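# Install camshaft into engine case with timing marks aligned

## Task

Insert the camshaft into the engine case, which sits free on the table. Push its shaft fully into the open front bearing so the large cam gear engages the small crank gear with correct timing: the marked tooth on the small gear has to land in one of the two marked gaps on the large gear as they rotate. The case must be left standing upright, and the result only counts if everything stays in place without the robot holding it at the end.

## Robot and tools

Robot: two six-joint arms, left_arm and right_arm, each with a parallel two-finger gripper. Occasionally a part in the gripper may get a short tug, or a loose object may get pushed.

Frame: a single scene frame for both arms. Origin on the table top midway between the arms, +x out over the table, +z up, left_arm on the +y side. The arm names do not match image sides. Positions are in metres, orientations are quaternions wxyz. Printed hand positions can be off, more so at long reach.

Joint order, used in every row and every per-joint list in results: waist, forearm roll, wrist pitch, shoulder, wrist roll, elbow. Rely on this order only.

The row (used by execute_actions and move): 18 numbers, each in [-1, 1]. One list covers both arms: first left_arm's 6 joint numbers, then its gripper position, force_limit, speed; then the same 9 for right_arm. Both arms must be filled even if one stays still. Joint numbers are scaled offsets, not poses: 1.0 equals 1.983 rad for waist and shoulder, 2.38 rad for elbow, 2.975 rad for forearm roll, wrist pitch and wrist roll. Stated joint ranges (rad): waist -3.491..3.491, shoulder -3.140..3.140, elbow -1.187..4.328, forearm roll -3.316..3.316, wrist pitch -3.140..3.140, wrist roll -3.927..3.927; real ends may differ by up to 0.010 rad. Asking for more than 0.010 rad beyond a range end refuses the action for both arms; a malformed action, or a bad first action, refuses the whole call. Requests past the real end get clipped there, reported as "joint sent to its limit".

Gripper numbers are absolute settings, not offsets. position: +1 fully open (140 mm), about -0.8 where pads touch, -1 closes until blocked. force_limit on parts up to 40 mm wide: roughly 14 N at -1, 60 N at 0, 107 N at +1. speed of the pad gap: about 30 mm/s at -1, 140 at 0, 250 at +1. To leave a gripper unchanged, repeat its previous three numbers (0 is a real command). The fingers point along the gripper's +z and close along its y; end_effector_position is the point between closed pads. Closed fingertips reach about 33 mm past it, open ones about 9 mm, and tips travel roughly 24 mm further out as they close, so leave clearance above surfaces.

execute_actions(actions): a list of actions run in sequence; each action is a table of up to 15 rows, one row per 1/30 s step; a short table repeats its final row to fill 15 steps (0.5 s). Joint numbers are offsets from the angles at the start of that action, not from the previous row; for a call's first action that is the last reported angles. An empty list just returns state and images.

move(target, speed, blocking): target is one 18-number row; its joint numbers are offsets from the "Joint positions" in the latest result showing them. All joints finish together, so the hand traces a curve; duration 0.5 to 10 s, cut off at 10 s. speed is in rad/s for the joint with the longest way, 0.01 to 2, default 0.5. Gripper values are sent at the start. Moves ignore obstacles and the other arm. The result adds a "move:" line: ending (done, off_target, moving, held, fault), limits=held or limits=none, and the joint furthest from target per arm. blocking=false returns after 0.5 s while motion continues; then use wait or stop before sending anything else.

wait(seconds): 0 to 10, holds the last command; returns early if a running move ends. stop(): brakes a running move; needs room, fingers continue. zoom_image(camera, region): camera is cam_high (504x504), cam_left_wrist or cam_right_wrist (616x616, fisheye); region [x0, y0, x1, y1] pixels from the top-left, at most 504x504. finished_scene(scene): ends the current scene, passing its number; irreversible; the result reports success and gives the next task.

Results: each arm's gripper pose; Joint positions, Joint velocities, Joint targets per arm (rad, rad/s) in the joint order above; flange force (includes held weight, noisy, may read "no reading"); object_status: 0 moving, 1 blocked while opening, 2 blocked while closing (a grip), 3 reached target or pads met. position_measured counts go from 3 (open) to 230 (pads meet). To squeeze harder during status 2, raise force_limit and switch position between -1 and -0.98. "joint command not followed" means a clearance check altered joint targets. Camera calibration lines may list updated camera poses.

Motion limits: joint target speed capped (2.62 waist/shoulder, 3.14 elbow, 3.93 wrist joints, rad/s), target lead over measured angles capped, and targets scaled back if the gripper would jump more than 70 mm in a step; large motions may need several actions, finish them explicitly.

Avoid: knocking anything off the table, dropping or slamming parts, hard pushes, arms colliding. Arms are stiff; aiming past a firm contact or hitting fast can trigger a fault: torque reaching load limits (145 N m waist, shoulder, elbow; 36.4 N m wrist joints, held weight included) or 150 N external force stops that arm for 10 s. Holding loads heats motors; MOTOR HOT warns before an over-temperature stop. Faster, smoother, lower-effort work is preferred.

Each tool is called after ">>>" as name(argument=value, ...) on one line, values as JSON.

## Session

>>> execute_actions(actions=[])

Scene clock: 0.00 s.
left_arm: end_effector_position=(+0.3931, +0.3254, +0.2370) position_measured=3 object_status=3 end_effector_quat_wxyz=(+0.080, +0.910, -0.389, -0.116) | right_arm: end_effector_position=(+0.3175, -0.1395, +0.1591) position_measured=3 object_status=3 end_effector_quat_wxyz=(+0.395, +0.905, +0.063, -0.147)
Joint names: [waist, forearm roll, wrist pitch, shoulder, wrist roll, elbow]
Joint positions: left_arm=[ 0.531 -0.041 -1.826 -0.033  0.416 -0.056] | right_arm=[ 1.223  0.199 -2.043  0.601  0.669  0.224]
Joint velocities: left_arm=[-0.    -0.    -0.001  0.001  0.     0.   ] | right_arm=[0.001 0.001 0.    0.    0.001 0.   ]
Flange force (N, the push that the arm receives, along the gripper's own x y z axes): no reading
Joint targets: left_arm=[0.531 -0.041 -1.826 -0.033 0.416 -0.056] | right_arm=[1.223 0.199 -2.043 0.601 0.669 0.224]

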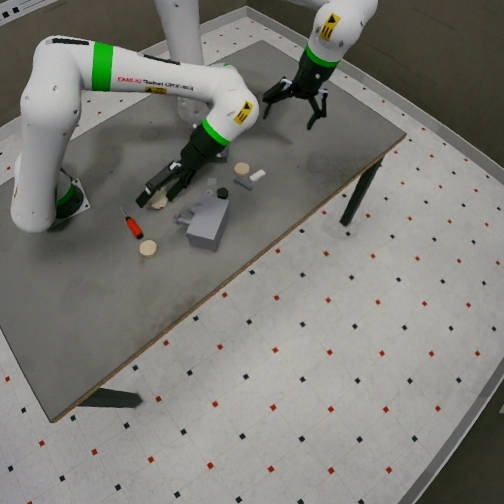

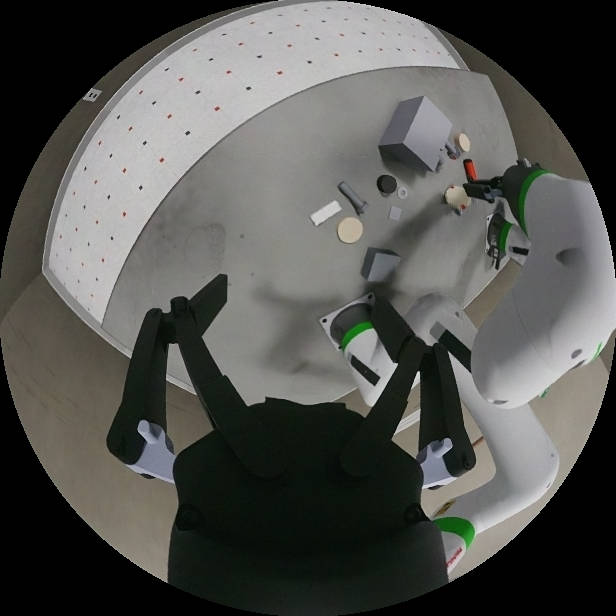

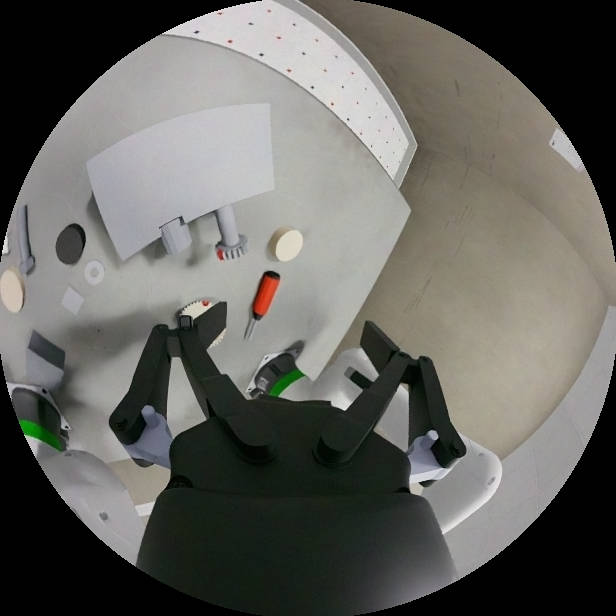

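>>> zoom_image(camera="cam_high", region=[100,140,290,280])

>>> zoom_image(camera="cam_left_wrist", region=[360,80,520,240])

>>> move(target=[0,0,0,0,0,0,1,0,0,-0.3,-0.067,0.16,-0.25,0,-0.05,1,0,0])

Region (100, 140, 290, 280) of cam_high's 504x504 image, scaled by 2.653, with more detail than that image has; it fills the top 371 rows of this view, and the rest is white.

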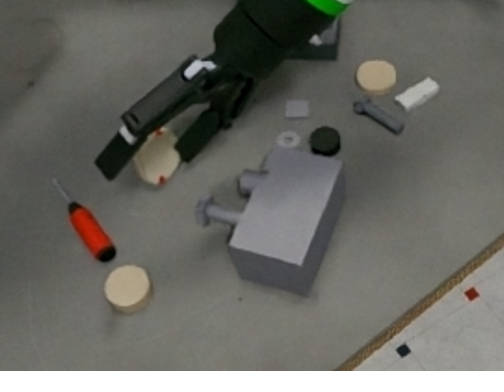

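Region (360, 80, 520, 240) of cam_left_wrist's 616x616 image, scaled by 3.150, with more detail than that image has.

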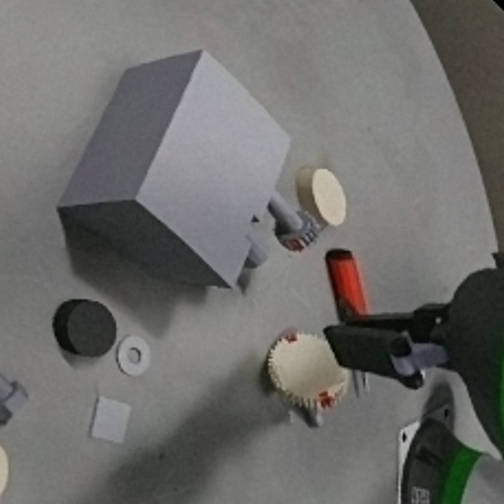

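Scene clock: 2.20 s.
left_arm: end_effector_position=(+0.3931, +0.3254, +0.2370) position_measured=3 object_status=3 end_effector_quat_wxyz=(+0.080, +0.910, -0.389, -0.116) | right_arm: end_effector_position=(+0.4488, -0.2788, +0.2362) position_measured=3 object_status=3 end_effector_quat_wxyz=(-0.002, +0.975, -0.221, +0.001)
Joint names: [waist, forearm roll, wrist pitch, shoulder, wrist roll, elbow]
Joint positions: left_arm=[ 0.531 -0.041 -1.826 -0.033  0.416 -0.056] | right_arm=[ 0.628 -0.001 -1.567  0.105  0.669  0.105]
Joint velocities: left_arm=[-0.001 -0.001  0.    -0.     0.001 -0.002] | right_arm=[ 0.     0.     0.001 -0.001  0.    -0.   ]
Flange force (N, the push that the arm receives, along the gripper's own x y z axes): left_arm=[-2.5 -1.8 5.5] | right_arm=[2.9 -1.3 -2.5]
Joint targets: left_arm=[0.531 -0.041 -1.826 -0.033 0.416 -0.056] | right_arm=[0.628 -0.001 -1.567 0.105 0.669 0.105]
move: done; limits=none; left_arm: farthest joint: the waist, 0.000 radians from its target (0.000 radians at the start); right_arm: farthest joint: the forearm roll, 0.001 radians from its target (0.199 radians at the start)
camera_calibration (this result's frames):
cam_left_wrist: T_world_to_cam=[[-0.577485, -0.784823, 0.224862, 0.430348], [-0.558669, 0.580735, 0.592145, -0.11444], [-0.595315, 0.216332, -0.773822, 0.526335], [0, 0, 0, 1]] pos_world=[0.49792, 0.290344, 0.378286]
cam_right_wrist: T_world_to_cam=[[-0.300887, -0.953311, 0.0258019, -0.143453], [-0.919924, 0.29727, 0.255675, 0.457148], [-0.251408, 0.0531935, -0.966418, 0.545558], [0, 0, 0, 1]] pos_world=[0.514536, -0.301672, 0.414057]

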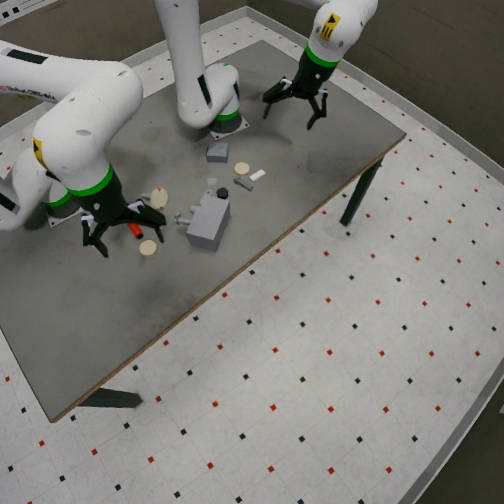

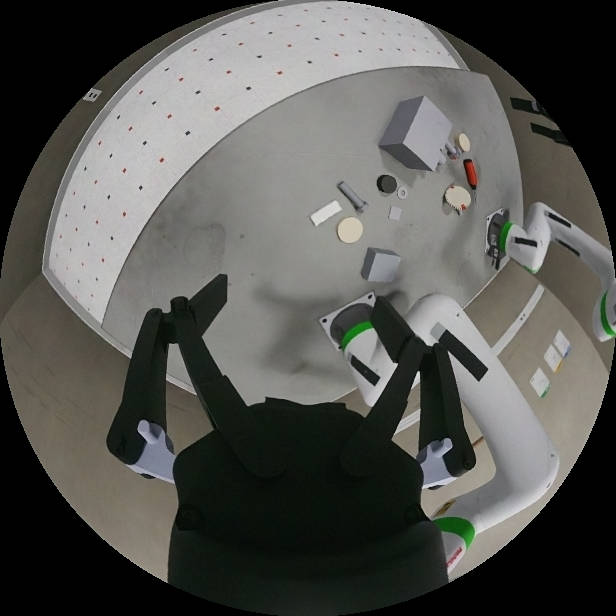

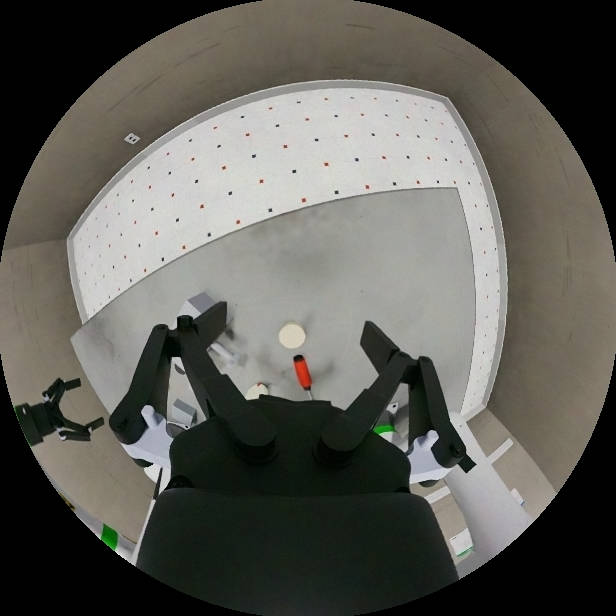

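>>> move(target=[0,0,0,0,0,0,1,0,0,0.2955,0,0,-0.2925,0,-0.2437,1,0,0])

>>> zoom_image(camera="cam_right_wrist", region=[170,180,410,420])

Scene clock: 4.03 s.
left_arm: end_effector_position=(+0.3931, +0.3254, +0.2370) position_measured=3 object_status=3 end_effector_quat_wxyz=(+0.080, +0.910, -0.389, -0.116) | right_arm: end_effector_position=(+0.2009, -0.2259, +0.1930) position_measured=3 object_status=3 end_effector_quat_wxyz=(-0.002, +0.998, +0.070, +0.001)
Joint names: [waist, forearm roll, wrist pitch, shoulder, wrist roll, elbow]
Joint positions: left_arm=[ 0.531 -0.041 -1.826 -0.033  0.416 -0.056] | right_arm=[ 1.214 -0.001 -1.567 -0.475  0.669 -0.475]
Joint velocities: left_arm=[ 0.001 -0.     0.001  0.001  0.    -0.   ] | right_arm=[ 0.001  0.001 -0.    -0.     0.    -0.001]
Flange force (N, the push that the arm receives, along the gripper's own x y z axes): left_arm=[-3.6 -2.0 6.9] | right_arm=[7.2 2.4 -1.1]
Joint targets: left_arm=[0.531 -0.041 -1.826 -0.033 0.416 -0.056] | right_arm=[1.214 -0.001 -1.567 -0.475 0.669 -0.475]
move: done; limits=none; left_arm: farthest joint: the waist, 0.000 radians from its target (0.000 radians at the start); right_arm: farthest joint: the waist, 0.000 radians from its target (0.586 radians at the start)
camera_calibration (this result's frames):
cam_left_wrist: T_world_to_cam=[[-0.577485, -0.784823, 0.224863, 0.430348], [-0.558669, 0.580735, 0.592145, -0.11444], [-0.595315, 0.216331, -0.773822, 0.526335], [0, 0, 0, 1]] pos_world=[0.49792, 0.290344, 0.378286]
cam_right_wrist: T_world_to_cam=[[0.276551, -0.960657, 0.0256449, -0.284168], [-0.930842, -0.261145, 0.255609, 0.100403], [-0.238856, -0.0945604, -0.96644, 0.402798], [0, 0, 0, 1]] pos_world=[0.268256, -0.208679, 0.370904]

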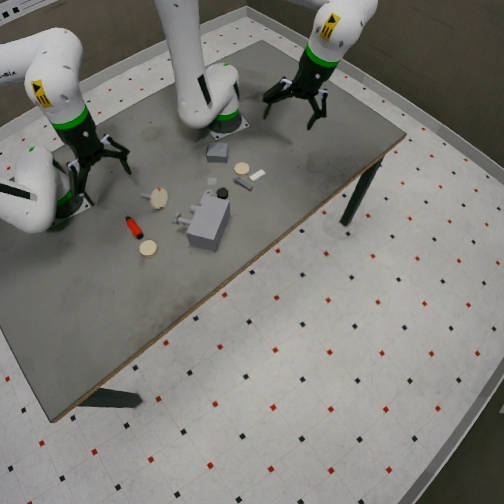

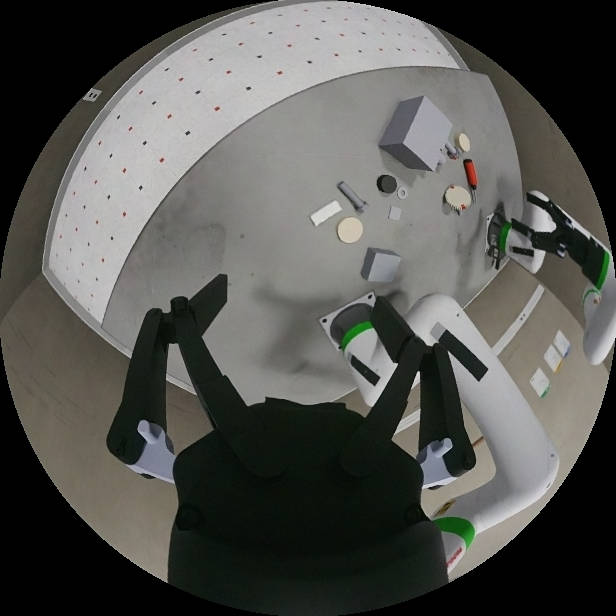

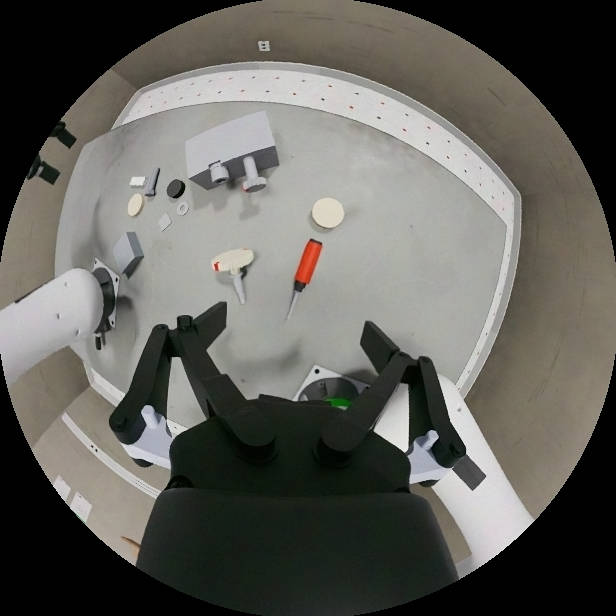

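Region (170, 180, 410, 420) of cam_right_wrist's 616x616 image, scaled by 2.100, with more detail than that image has.

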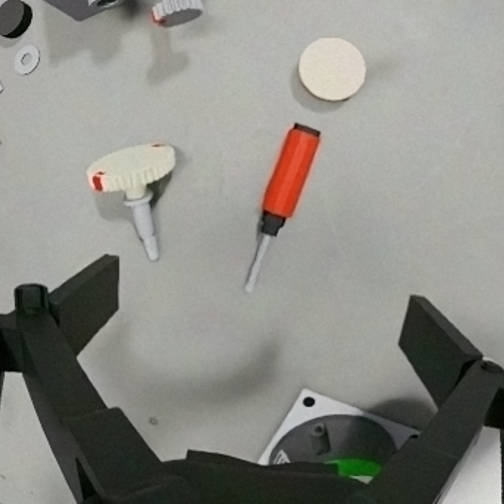

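>>> move(target=[0,0,0,0,0,0,1,0,0,0.0693,0,0.0545,0.1442,-0.568,0.0504,0,0,0], speed=1)

>>> zoom_image(camera="cam_right_wrist", region=[180,200,480,420])

Scene clock: 6.73 s.
left_arm: end_effector_position=(+0.3931, +0.3254, +0.2370) position_measured=3 object_status=3 end_effector_quat_wxyz=(+0.080, +0.910, -0.389, -0.116) | right_arm: end_effector_position=(+0.2182, -0.0998, +0.1601) position_measured=129 object_status=3 end_effector_quat_wxyz=(-0.000, +0.761, -0.649, -0.001)
Joint names: [waist, forearm roll, wrist pitch, shoulder, wrist roll, elbow]
Joint positions: left_arm=[ 0.531 -0.041 -1.826 -0.033  0.416 -0.056] | right_arm=[ 1.352 -0.001 -1.405 -0.189 -1.021 -0.355]
Joint velocities: left_arm=[-0.001  0.001  0.001  0.001 -0.    -0.001] | right_arm=[-0.     0.     0.002  0.     0.     0.   ]
Flange force (N, the push that the arm receives, along the gripper's own x y z axes): left_arm=[-1.9 -0.1 7.6] | right_arm=[0.3 -5.3 -2.6]
Joint targets: left_arm=[0.531 -0.041 -1.826 -0.033 0.416 -0.056] | right_arm=[1.352 -0.001 -1.405 -0.189 -1.021 -0.355]
move: done; limits=none; left_arm: farthest joint: the waist, 0.000 radians from its target (0.000 radians at the start); right_arm: farthest joint: the waist, 0.000 radians from its target (0.137 radians at the start)
camera_calibration (this result's frames):
cam_left_wrist: T_world_to_cam=[[-0.577485, -0.784823, 0.224862, 0.430348], [-0.558669, 0.580735, 0.592145, -0.11444], [-0.595315, 0.216331, -0.773822, 0.526335], [0, 0, 0, 1]] pos_world=[0.49792, 0.290344, 0.378286]
cam_right_wrist: T_world_to_cam=[[-0.955293, -0.294161, 0.0297498, 0.167668], [-0.276893, 0.925388, 0.258818, 0.133075], [-0.103664, 0.239009, -0.965468, 0.390649], [0, 0, 0, 1]] pos_world=[0.237515, -0.167193, 0.337729]

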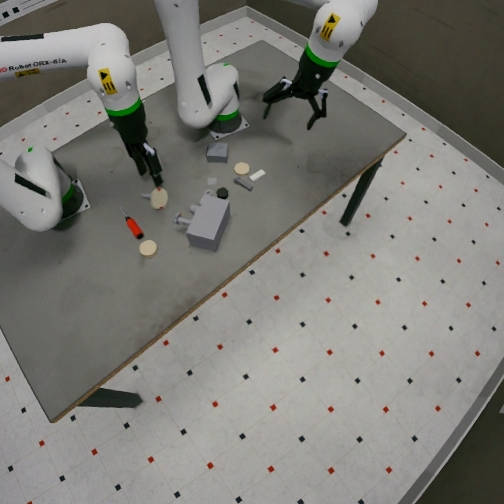

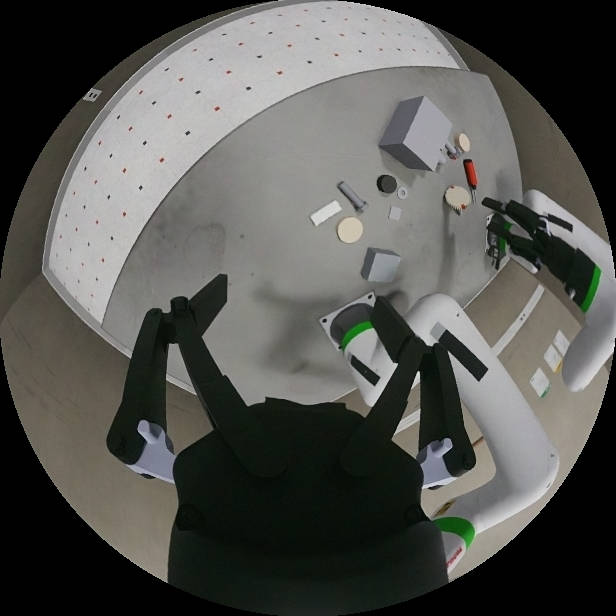

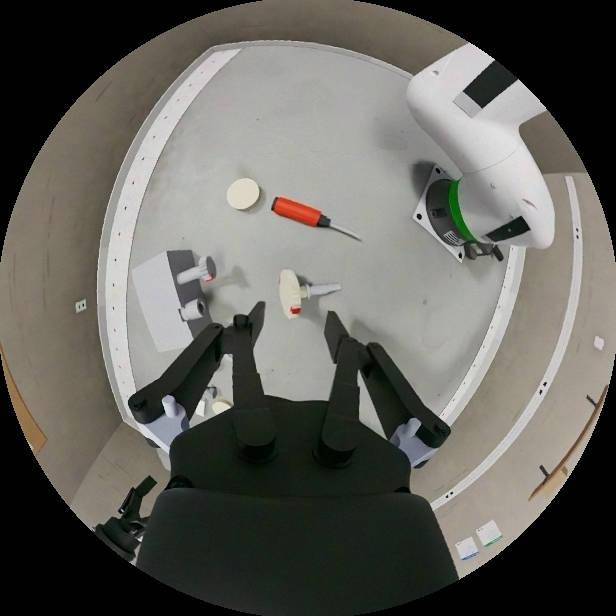

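Region (180, 200, 480, 420) of cam_right_wrist's 616x616 image, scaled by 1.680, with more detail than that image has; it fills the top 370 rows of this view, and the rest is white.

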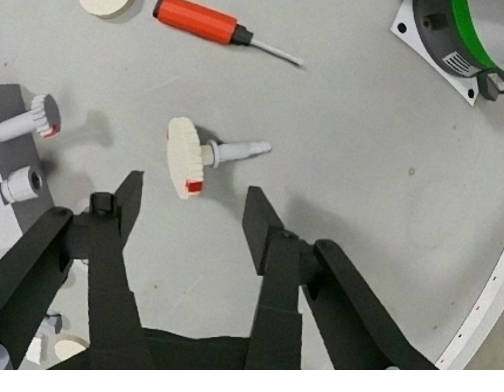

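>>> move(target=[0,0,0,0,0,0,1,0,0,0,0,0,0,0.9,0,0,0,0], speed=1.5)

>>> move(target=[0,0,0,0,0,0,1,0,0,0,0,0,0,0.238,0,0,0,0], speed=1)

>>> zoom_image(camera="cam_right_wrist", region=[200,200,500,420])

Scene clock: 9.50 s.
left_arm: end_effector_position=(+0.3931, +0.3254, +0.2370) position_measured=3 object_status=3 end_effector_quat_wxyz=(+0.080, +0.910, -0.389, -0.116) | right_arm: end_effector_position=(+0.2182, -0.0998, +0.1601) position_measured=129 object_status=3 end_effector_quat_wxyz=(-0.000, +0.807, +0.591, -0.000)
Joint names: [waist, forearm roll, wrist pitch, shoulder, wrist roll, elbow]
Joint positions: left_arm=[ 0.531 -0.041 -1.826 -0.033  0.416 -0.056] | right_arm=[ 1.352 -0.001 -1.405 -0.189  1.656 -0.355]
Joint velocities: left_arm=[-0.002 -0.001 -0.    -0.001 -0.001  0.001] | right_arm=[-0.     0.001 -0.002  0.     0.    -0.   ]
Flange force (N, the push that the arm receives, along the gripper's own x y z axes): left_arm=[-9.1 1.3 9.6] | right_arm=[2.7 4.0 -3.2]
Joint targets: left_arm=[0.531 -0.041 -1.826 -0.033 0.416 -0.056] | right_arm=[1.352 -0.001 -1.405 -0.189 1.656 -0.355]
move: done; limits=none; left_arm: farthest joint: the waist, 0.000 radians from its target (0.000 radians at the start); right_arm: farthest joint: the waist, 0.000 radians from its target (0.000 radians at the start)
camera_calibration (this result's frames):
cam_left_wrist: T_world_to_cam=[[-0.577485, -0.784823, 0.224862, 0.430348], [-0.558669, 0.580735, 0.592145, -0.11444], [-0.595315, 0.216331, -0.773822, 0.526335], [0, 0, 0, 1]] pos_world=[0.49792, 0.290344, 0.378286]
cam_right_wrist: T_world_to_cam=[[0.985939, -0.164664, 0.0284607, -0.242697], [-0.166404, -0.951867, 0.257407, -0.0780788], [-0.0152949, -0.258524, -0.965884, 0.321801], [0, 0, 0, 1]] pos_world=[0.231214, -0.0310909, 0.337828]

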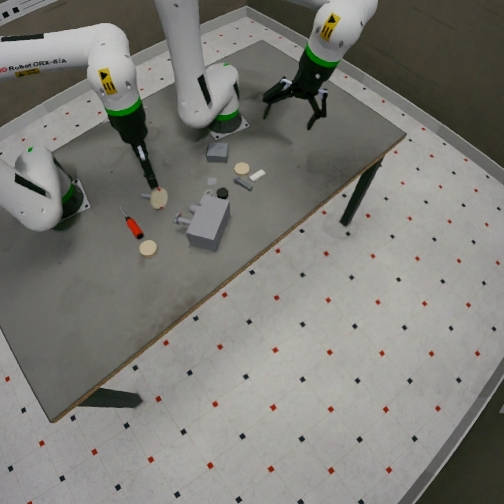

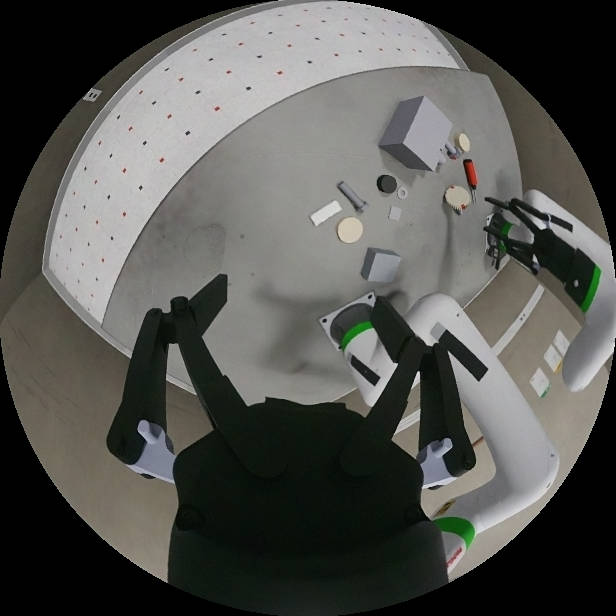

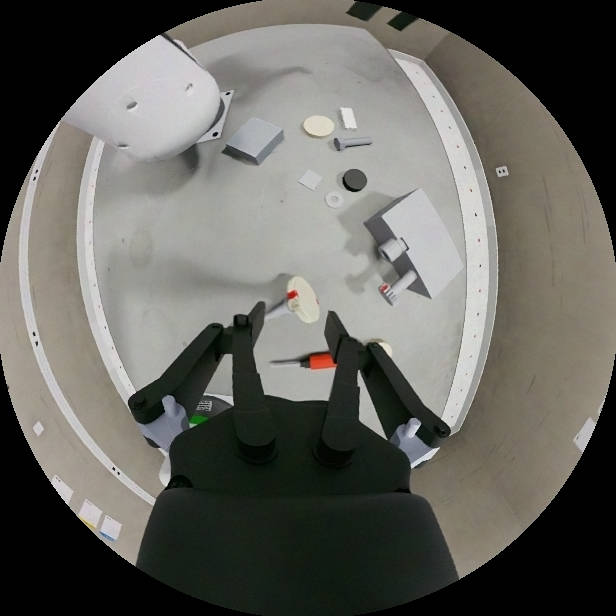

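Scene clock: 10.73 s.
left_arm: end_effector_position=(+0.3931, +0.3254, +0.2370) position_measured=3 object_status=3 end_effector_quat_wxyz=(+0.080, +0.910, -0.389, -0.116) | right_arm: end_effector_position=(+0.2182, -0.0998, +0.1601) position_measured=129 object_status=3 end_effector_quat_wxyz=(-0.000, +0.552, +0.834, +0.000)
Joint names: [waist, forearm roll, wrist pitch, shoulder, wrist roll, elbow]
Joint positions: left_arm=[ 0.531 -0.041 -1.826 -0.033  0.416 -0.056] | right_arm=[ 1.352 -0.001 -1.405 -0.189  2.364 -0.355]
Joint velocities: left_arm=[-0.001 -0.001  0.001  0.001  0.    -0.002] | right_arm=[ 0.    -0.    -0.001  0.     0.001  0.   ]
Flange force (N, the push that the arm receives, along the gripper's own x y z axes): left_arm=[-4.3 -0.7 5.7] | right_arm=[0.8 3.6 -3.0]
Joint targets: left_arm=[0.531 -0.041 -1.826 -0.033 0.416 -0.056] | right_arm=[1.352 -0.001 -1.405 -0.189 2.365 -0.355]
move: done; limits=none; left_arm: farthest joint: the waist, 0.000 radians from its target (0.000 radians at the start); right_arm: farthest joint: the waist, 0.000 radians from its target (0.000 radians at the start)
camera_calibration (this result's frames):
cam_left_wrist: T_world_to_cam=[[-0.577485, -0.784823, 0.224862, 0.430348], [-0.558669, 0.580735, 0.592145, -0.11444], [-0.595315, 0.216331, -0.773822, 0.526335], [0, 0, 0, 1]] pos_world=[0.49792, 0.290344, 0.378286]
cam_right_wrist: T_world_to_cam=[[0.856044, 0.516087, 0.0290357, -0.146541], [0.492551, -0.831464, 0.257023, -0.20976], [0.156788, -0.205721, -0.965969, 0.289542], [0, 0, 0, 1]] pos_world=[0.183367, -0.0392154, 0.337857]

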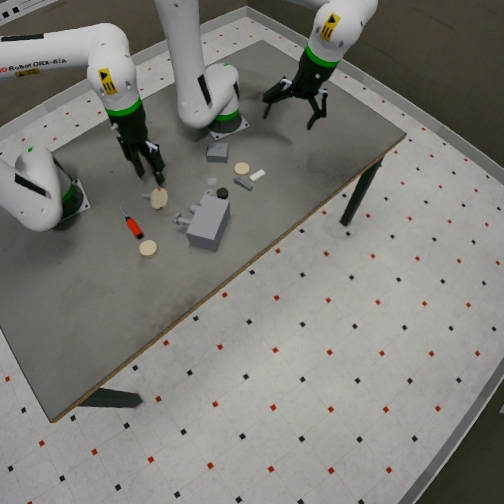

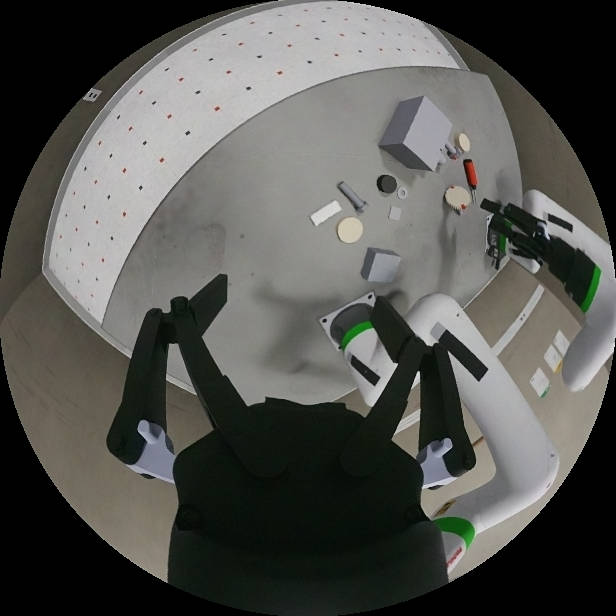

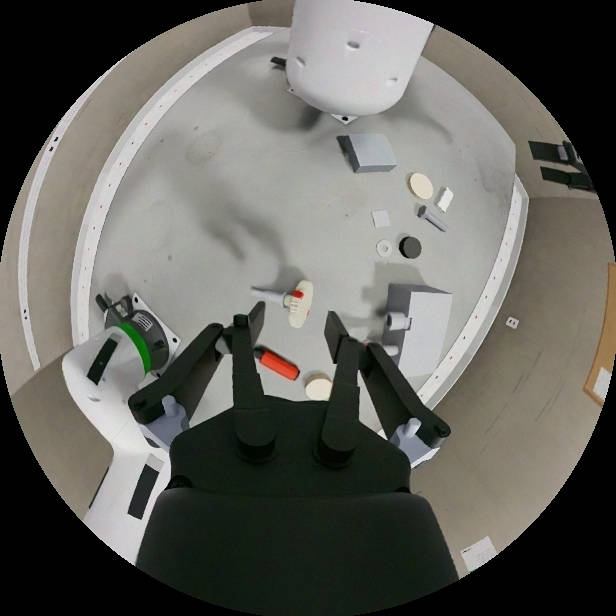

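Region (200, 200, 500, 420) of cam_right_wrist's 616x616 image, scaled by 1.680, with more detail than that image has; it fills the top 370 rows of this view, and the rest is white.

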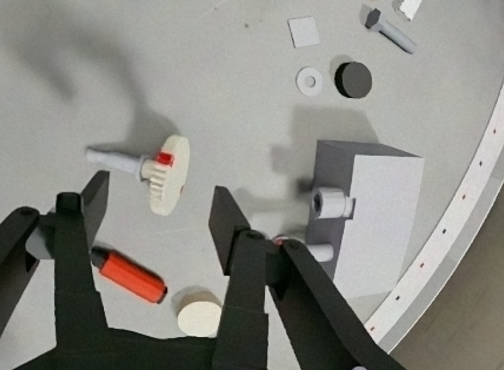

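>>> move(target=[0,0,0,0,0,0,1,0,0,-0.002,0,0.0602,0.0166,-0.02,-0.0613,0,0,0], speed=0.2)

>>> zoom_image(camera="cam_right_wrist", region=[200,220,420,400])

Scene clock: 12.27 s.
left_arm: end_effector_position=(+0.3931, +0.3254, +0.2370) position_measured=3 object_status=3 end_effector_quat_wxyz=(+0.080, +0.910, -0.389, -0.116) | right_arm: end_effector_position=(+0.2169, -0.1063, +0.0881) position_measured=129 object_status=3 end_effector_quat_wxyz=(-0.001, +0.578, +0.816, +0.000)
Joint names: [waist, forearm roll, wrist pitch, shoulder, wrist roll, elbow]
Joint positions: left_arm=[ 0.531 -0.041 -1.826 -0.033  0.416 -0.056] | right_arm=[ 1.348 -0.001 -1.226 -0.156  2.305 -0.501]
Joint velocities: left_arm=[ 0.    -0.    -0.001 -0.002  0.    -0.001] | right_arm=[-0.     0.     0.001  0.     0.001 -0.   ]
Flange force (N, the push that the arm receives, along the gripper's own x y z axes): left_arm=[-2.7 0.7 6.3] | right_arm=[-0.2 0.3 -1.7]
Joint targets: left_arm=[0.531 -0.041 -1.826 -0.033 0.416 -0.056] | right_arm=[1.348 -0.001 -1.226 -0.156 2.305 -0.501]
move: done; limits=none; left_arm: farthest joint: the waist, 0.000 radians from its target (0.000 radians at the start); right_arm: farthest joint: the wrist roll, 0.001 radians from its target (0.060 radians at the start)
camera_calibration (this result's frames):
cam_left_wrist: T_world_to_cam=[[-0.577485, -0.784823, 0.224863, 0.430348], [-0.558669, 0.580735, 0.592146, -0.11444], [-0.595315, 0.216331, -0.773822, 0.526335], [0, 0, 0, 1]] pos_world=[0.49792, 0.290344, 0.378286]
cam_right_wrist: T_world_to_cam=[[0.887125, 0.460602, 0.0292308, -0.15268], [0.438657, -0.86116, 0.256872, -0.187552], [0.143488, -0.215055, -0.966003, 0.220769], [0, 0, 0, 1]] pos_world=[0.186039, -0.0437101, 0.265904]

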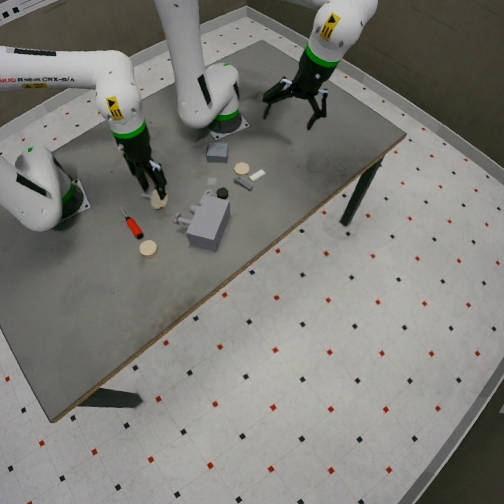

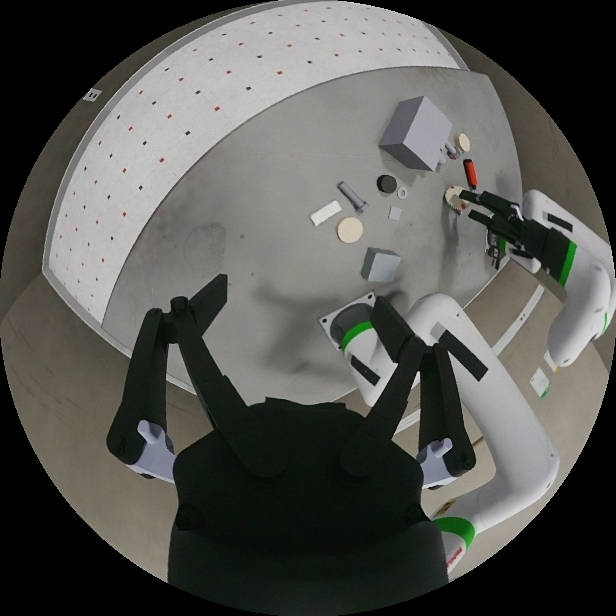

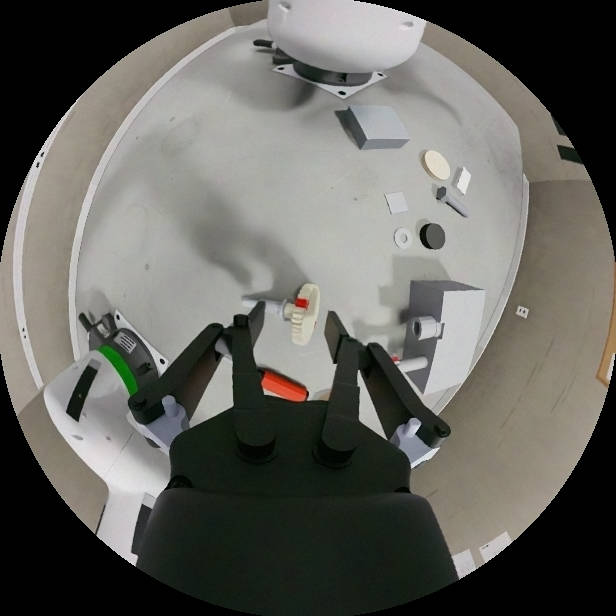

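Region (200, 220, 420, 400) of cam_right_wrist's 616x616 image, scaled by 2.291, with more detail than that image has; it fills the top 412 rows of this view, and the rest is white.

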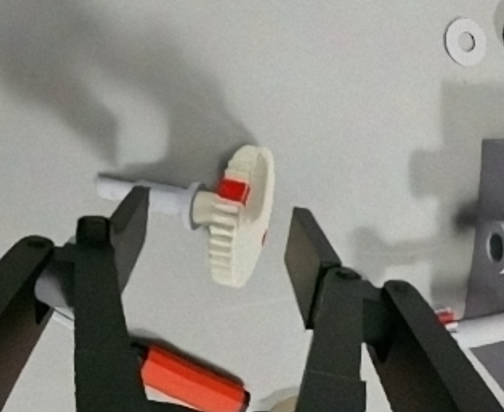

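>>> move(target=[0,0,0,0,0,0,1,0,0,-0.0055,0,0.0057,0.0072,0,-0.0012,0,0,0], speed=0.1)

>>> move(target=[0,0,0,0,0,0,1,0,0,0,0,0,0,0,0,-1,0.3,-1])

>>> zoom_image(camera="cam_right_wrist", region=[200,220,420,400])

Scene clock: 13.27 s.
left_arm: end_effector_position=(+0.3931, +0.3254, +0.2370) position_measured=3 object_status=3 end_effector_quat_wxyz=(+0.080, +0.910, -0.389, -0.116) | right_arm: end_effector_position=(+0.2211, -0.1061, +0.0821) position_measured=129 object_status=3 end_effector_quat_wxyz=(-0.000, +0.583, +0.813, +0.000)
Joint names: [waist, forearm roll, wrist pitch, shoulder, wrist roll, elbow]
Joint positions: left_arm=[ 0.531 -0.041 -1.826 -0.033  0.416 -0.056] | right_arm=[ 1.337 -0.001 -1.209 -0.142  2.305 -0.504]
Joint velocities: left_arm=[-0.     0.     0.001 -0.     0.001 -0.   ] | right_arm=[ 0.    -0.001 -0.003  0.    -0.    -0.   ]
Flange force (N, the push that the arm receives, along the gripper's own x y z axes): left_arm=[-2.7 -0.2 3.8] | right_arm=[-0.7 3.2 -1.9]
Joint targets: left_arm=[0.531 -0.041 -1.826 -0.033 0.416 -0.056] | right_arm=[1.337 -0.001 -1.209 -0.142 2.305 -0.504]
move: done; limits=none; left_arm: farthest joint: the waist, 0.000 radians from its target (0.000 radians at the start); right_arm: farthest joint: the waist, 0.000 radians from its target (0.011 radians at the start)
camera_calibration (this result's frames):
cam_left_wrist: T_world_to_cam=[[-0.577485, -0.784824, 0.224862, 0.430348], [-0.558669, 0.580735, 0.592145, -0.11444], [-0.595315, 0.216331, -0.773822, 0.526335], [0, 0, 0, 1]] pos_world=[0.49792, 0.290344, 0.378286]
cam_right_wrist: T_world_to_cam=[[0.892104, 0.450892, 0.0291046, -0.158363], [0.429243, -0.865858, 0.256982, -0.186098], [0.141072, -0.216762, -0.965978, 0.21473], [0, 0, 0, 1]] pos_world=[0.190865, -0.0431848, 0.259857]

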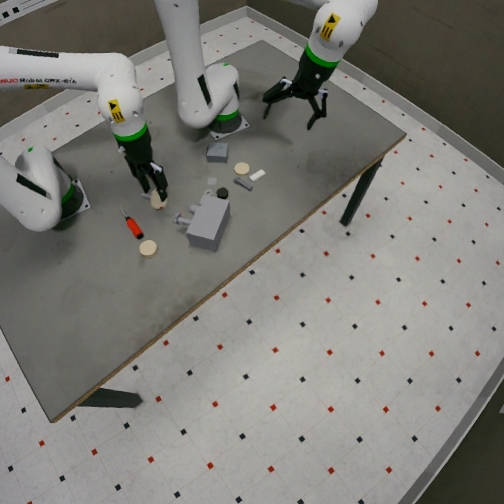

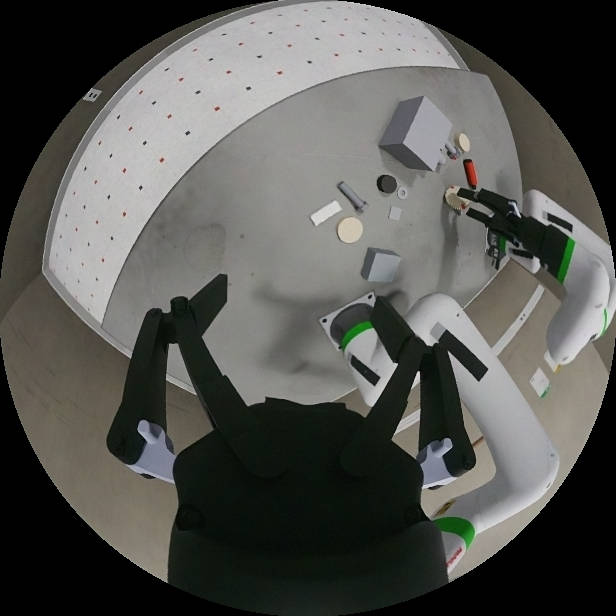

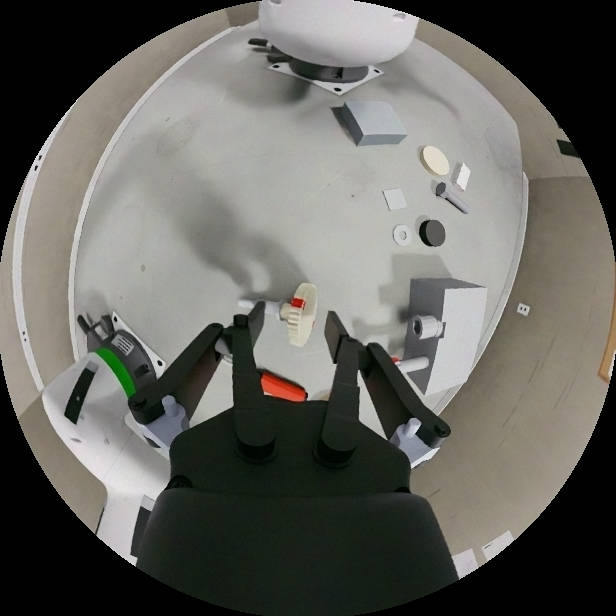

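Scene clock: 15.33 s.
left_arm: end_effector_position=(+0.3931, +0.3254, +0.2370) position_measured=3 object_status=3 end_effector_quat_wxyz=(+0.080, +0.910, -0.389, -0.116) | right_arm: end_effector_position=(+0.2211, -0.1061, +0.0820) position_measured=217 object_status=2 end_effector_quat_wxyz=(-0.000, +0.583, +0.813, +0.000)
Joint names: [waist, forearm roll, wrist pitch, shoulder, wrist roll, elbow]
Joint positions: left_arm=[ 0.531 -0.041 -1.826 -0.033  0.416 -0.056] | right_arm=[ 1.337 -0.001 -1.208 -0.142  2.305 -0.504]
Joint velocities: left_arm=[-0.001  0.    -0.     0.    -0.001  0.001] | right_arm=[-0.     0.    -0.001 -0.     0.    -0.   ]
Flange force (N, the push that the arm receives, along the gripper's own x y z axes): left_arm=[-0.5 -0.4 4.6] | right_arm=[1.8 2.2 -1.0]
Joint targets: left_arm=[0.531 -0.041 -1.826 -0.033 0.416 -0.056] | right_arm=[1.337 -0.001 -1.209 -0.142 2.305 -0.504]
move: done; limits=none; left_arm: farthest joint: the waist, 0.000 radians from its target (0.000 radians at the start); right_arm: farthest joint: the wrist pitch, 0.001 radians from its target (0.000 radians at the start)
camera_calibration (this result's frames):
cam_left_wrist: T_world_to_cam=[[-0.577485, -0.784823, 0.224862, 0.430348], [-0.558669, 0.580735, 0.592145, -0.11444], [-0.595315, 0.216332, -0.773822, 0.526335], [0, 0, 0, 1]] pos_world=[0.49792, 0.290344, 0.378286]
cam_right_wrist: T_world_to_cam=[[0.892112, 0.450874, 0.0291446, -0.15838], [0.429222, -0.865879, 0.256947, -0.186076], [0.141086, -0.216716, -0.965986, 0.21468], [0, 0, 0, 1]] pos_world=[0.190872, -0.0431851, 0.259805]

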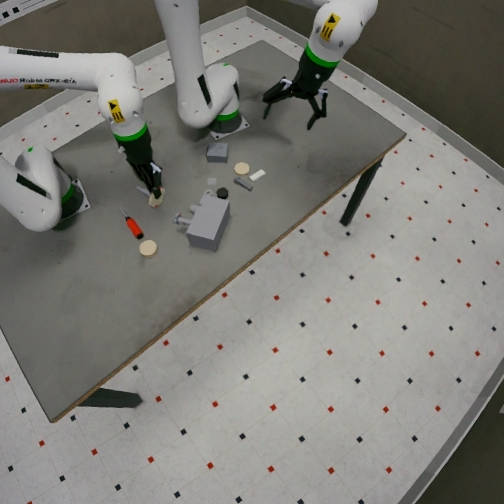

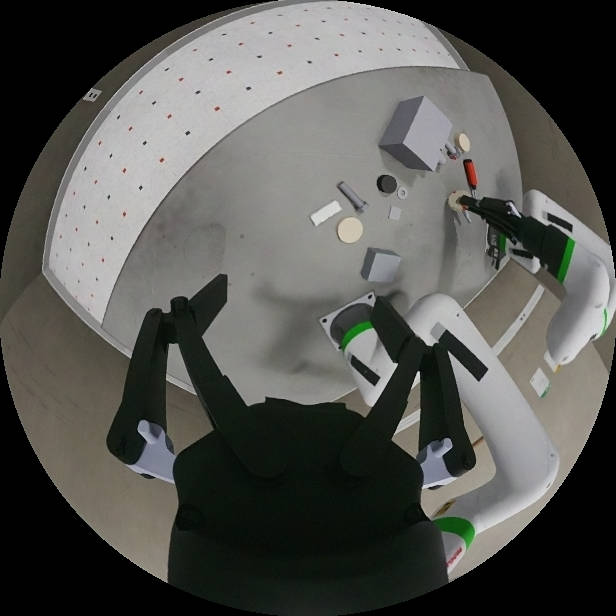

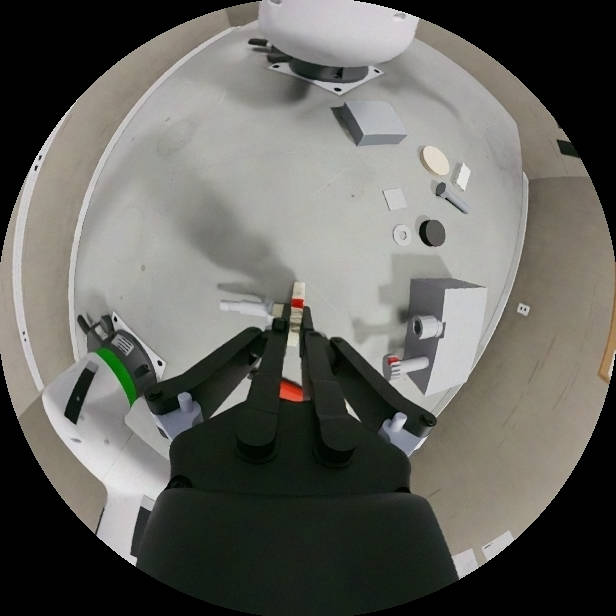

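Region (200, 220, 420, 400) of cam_right_wrist's 616x616 image, scaled by 2.291, with more detail than that image has; it fills the top 412 rows of this view, and the rest is white.

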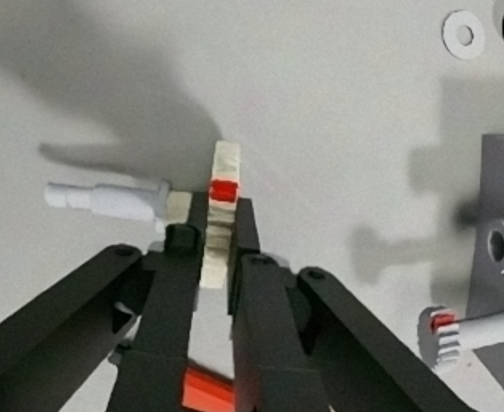

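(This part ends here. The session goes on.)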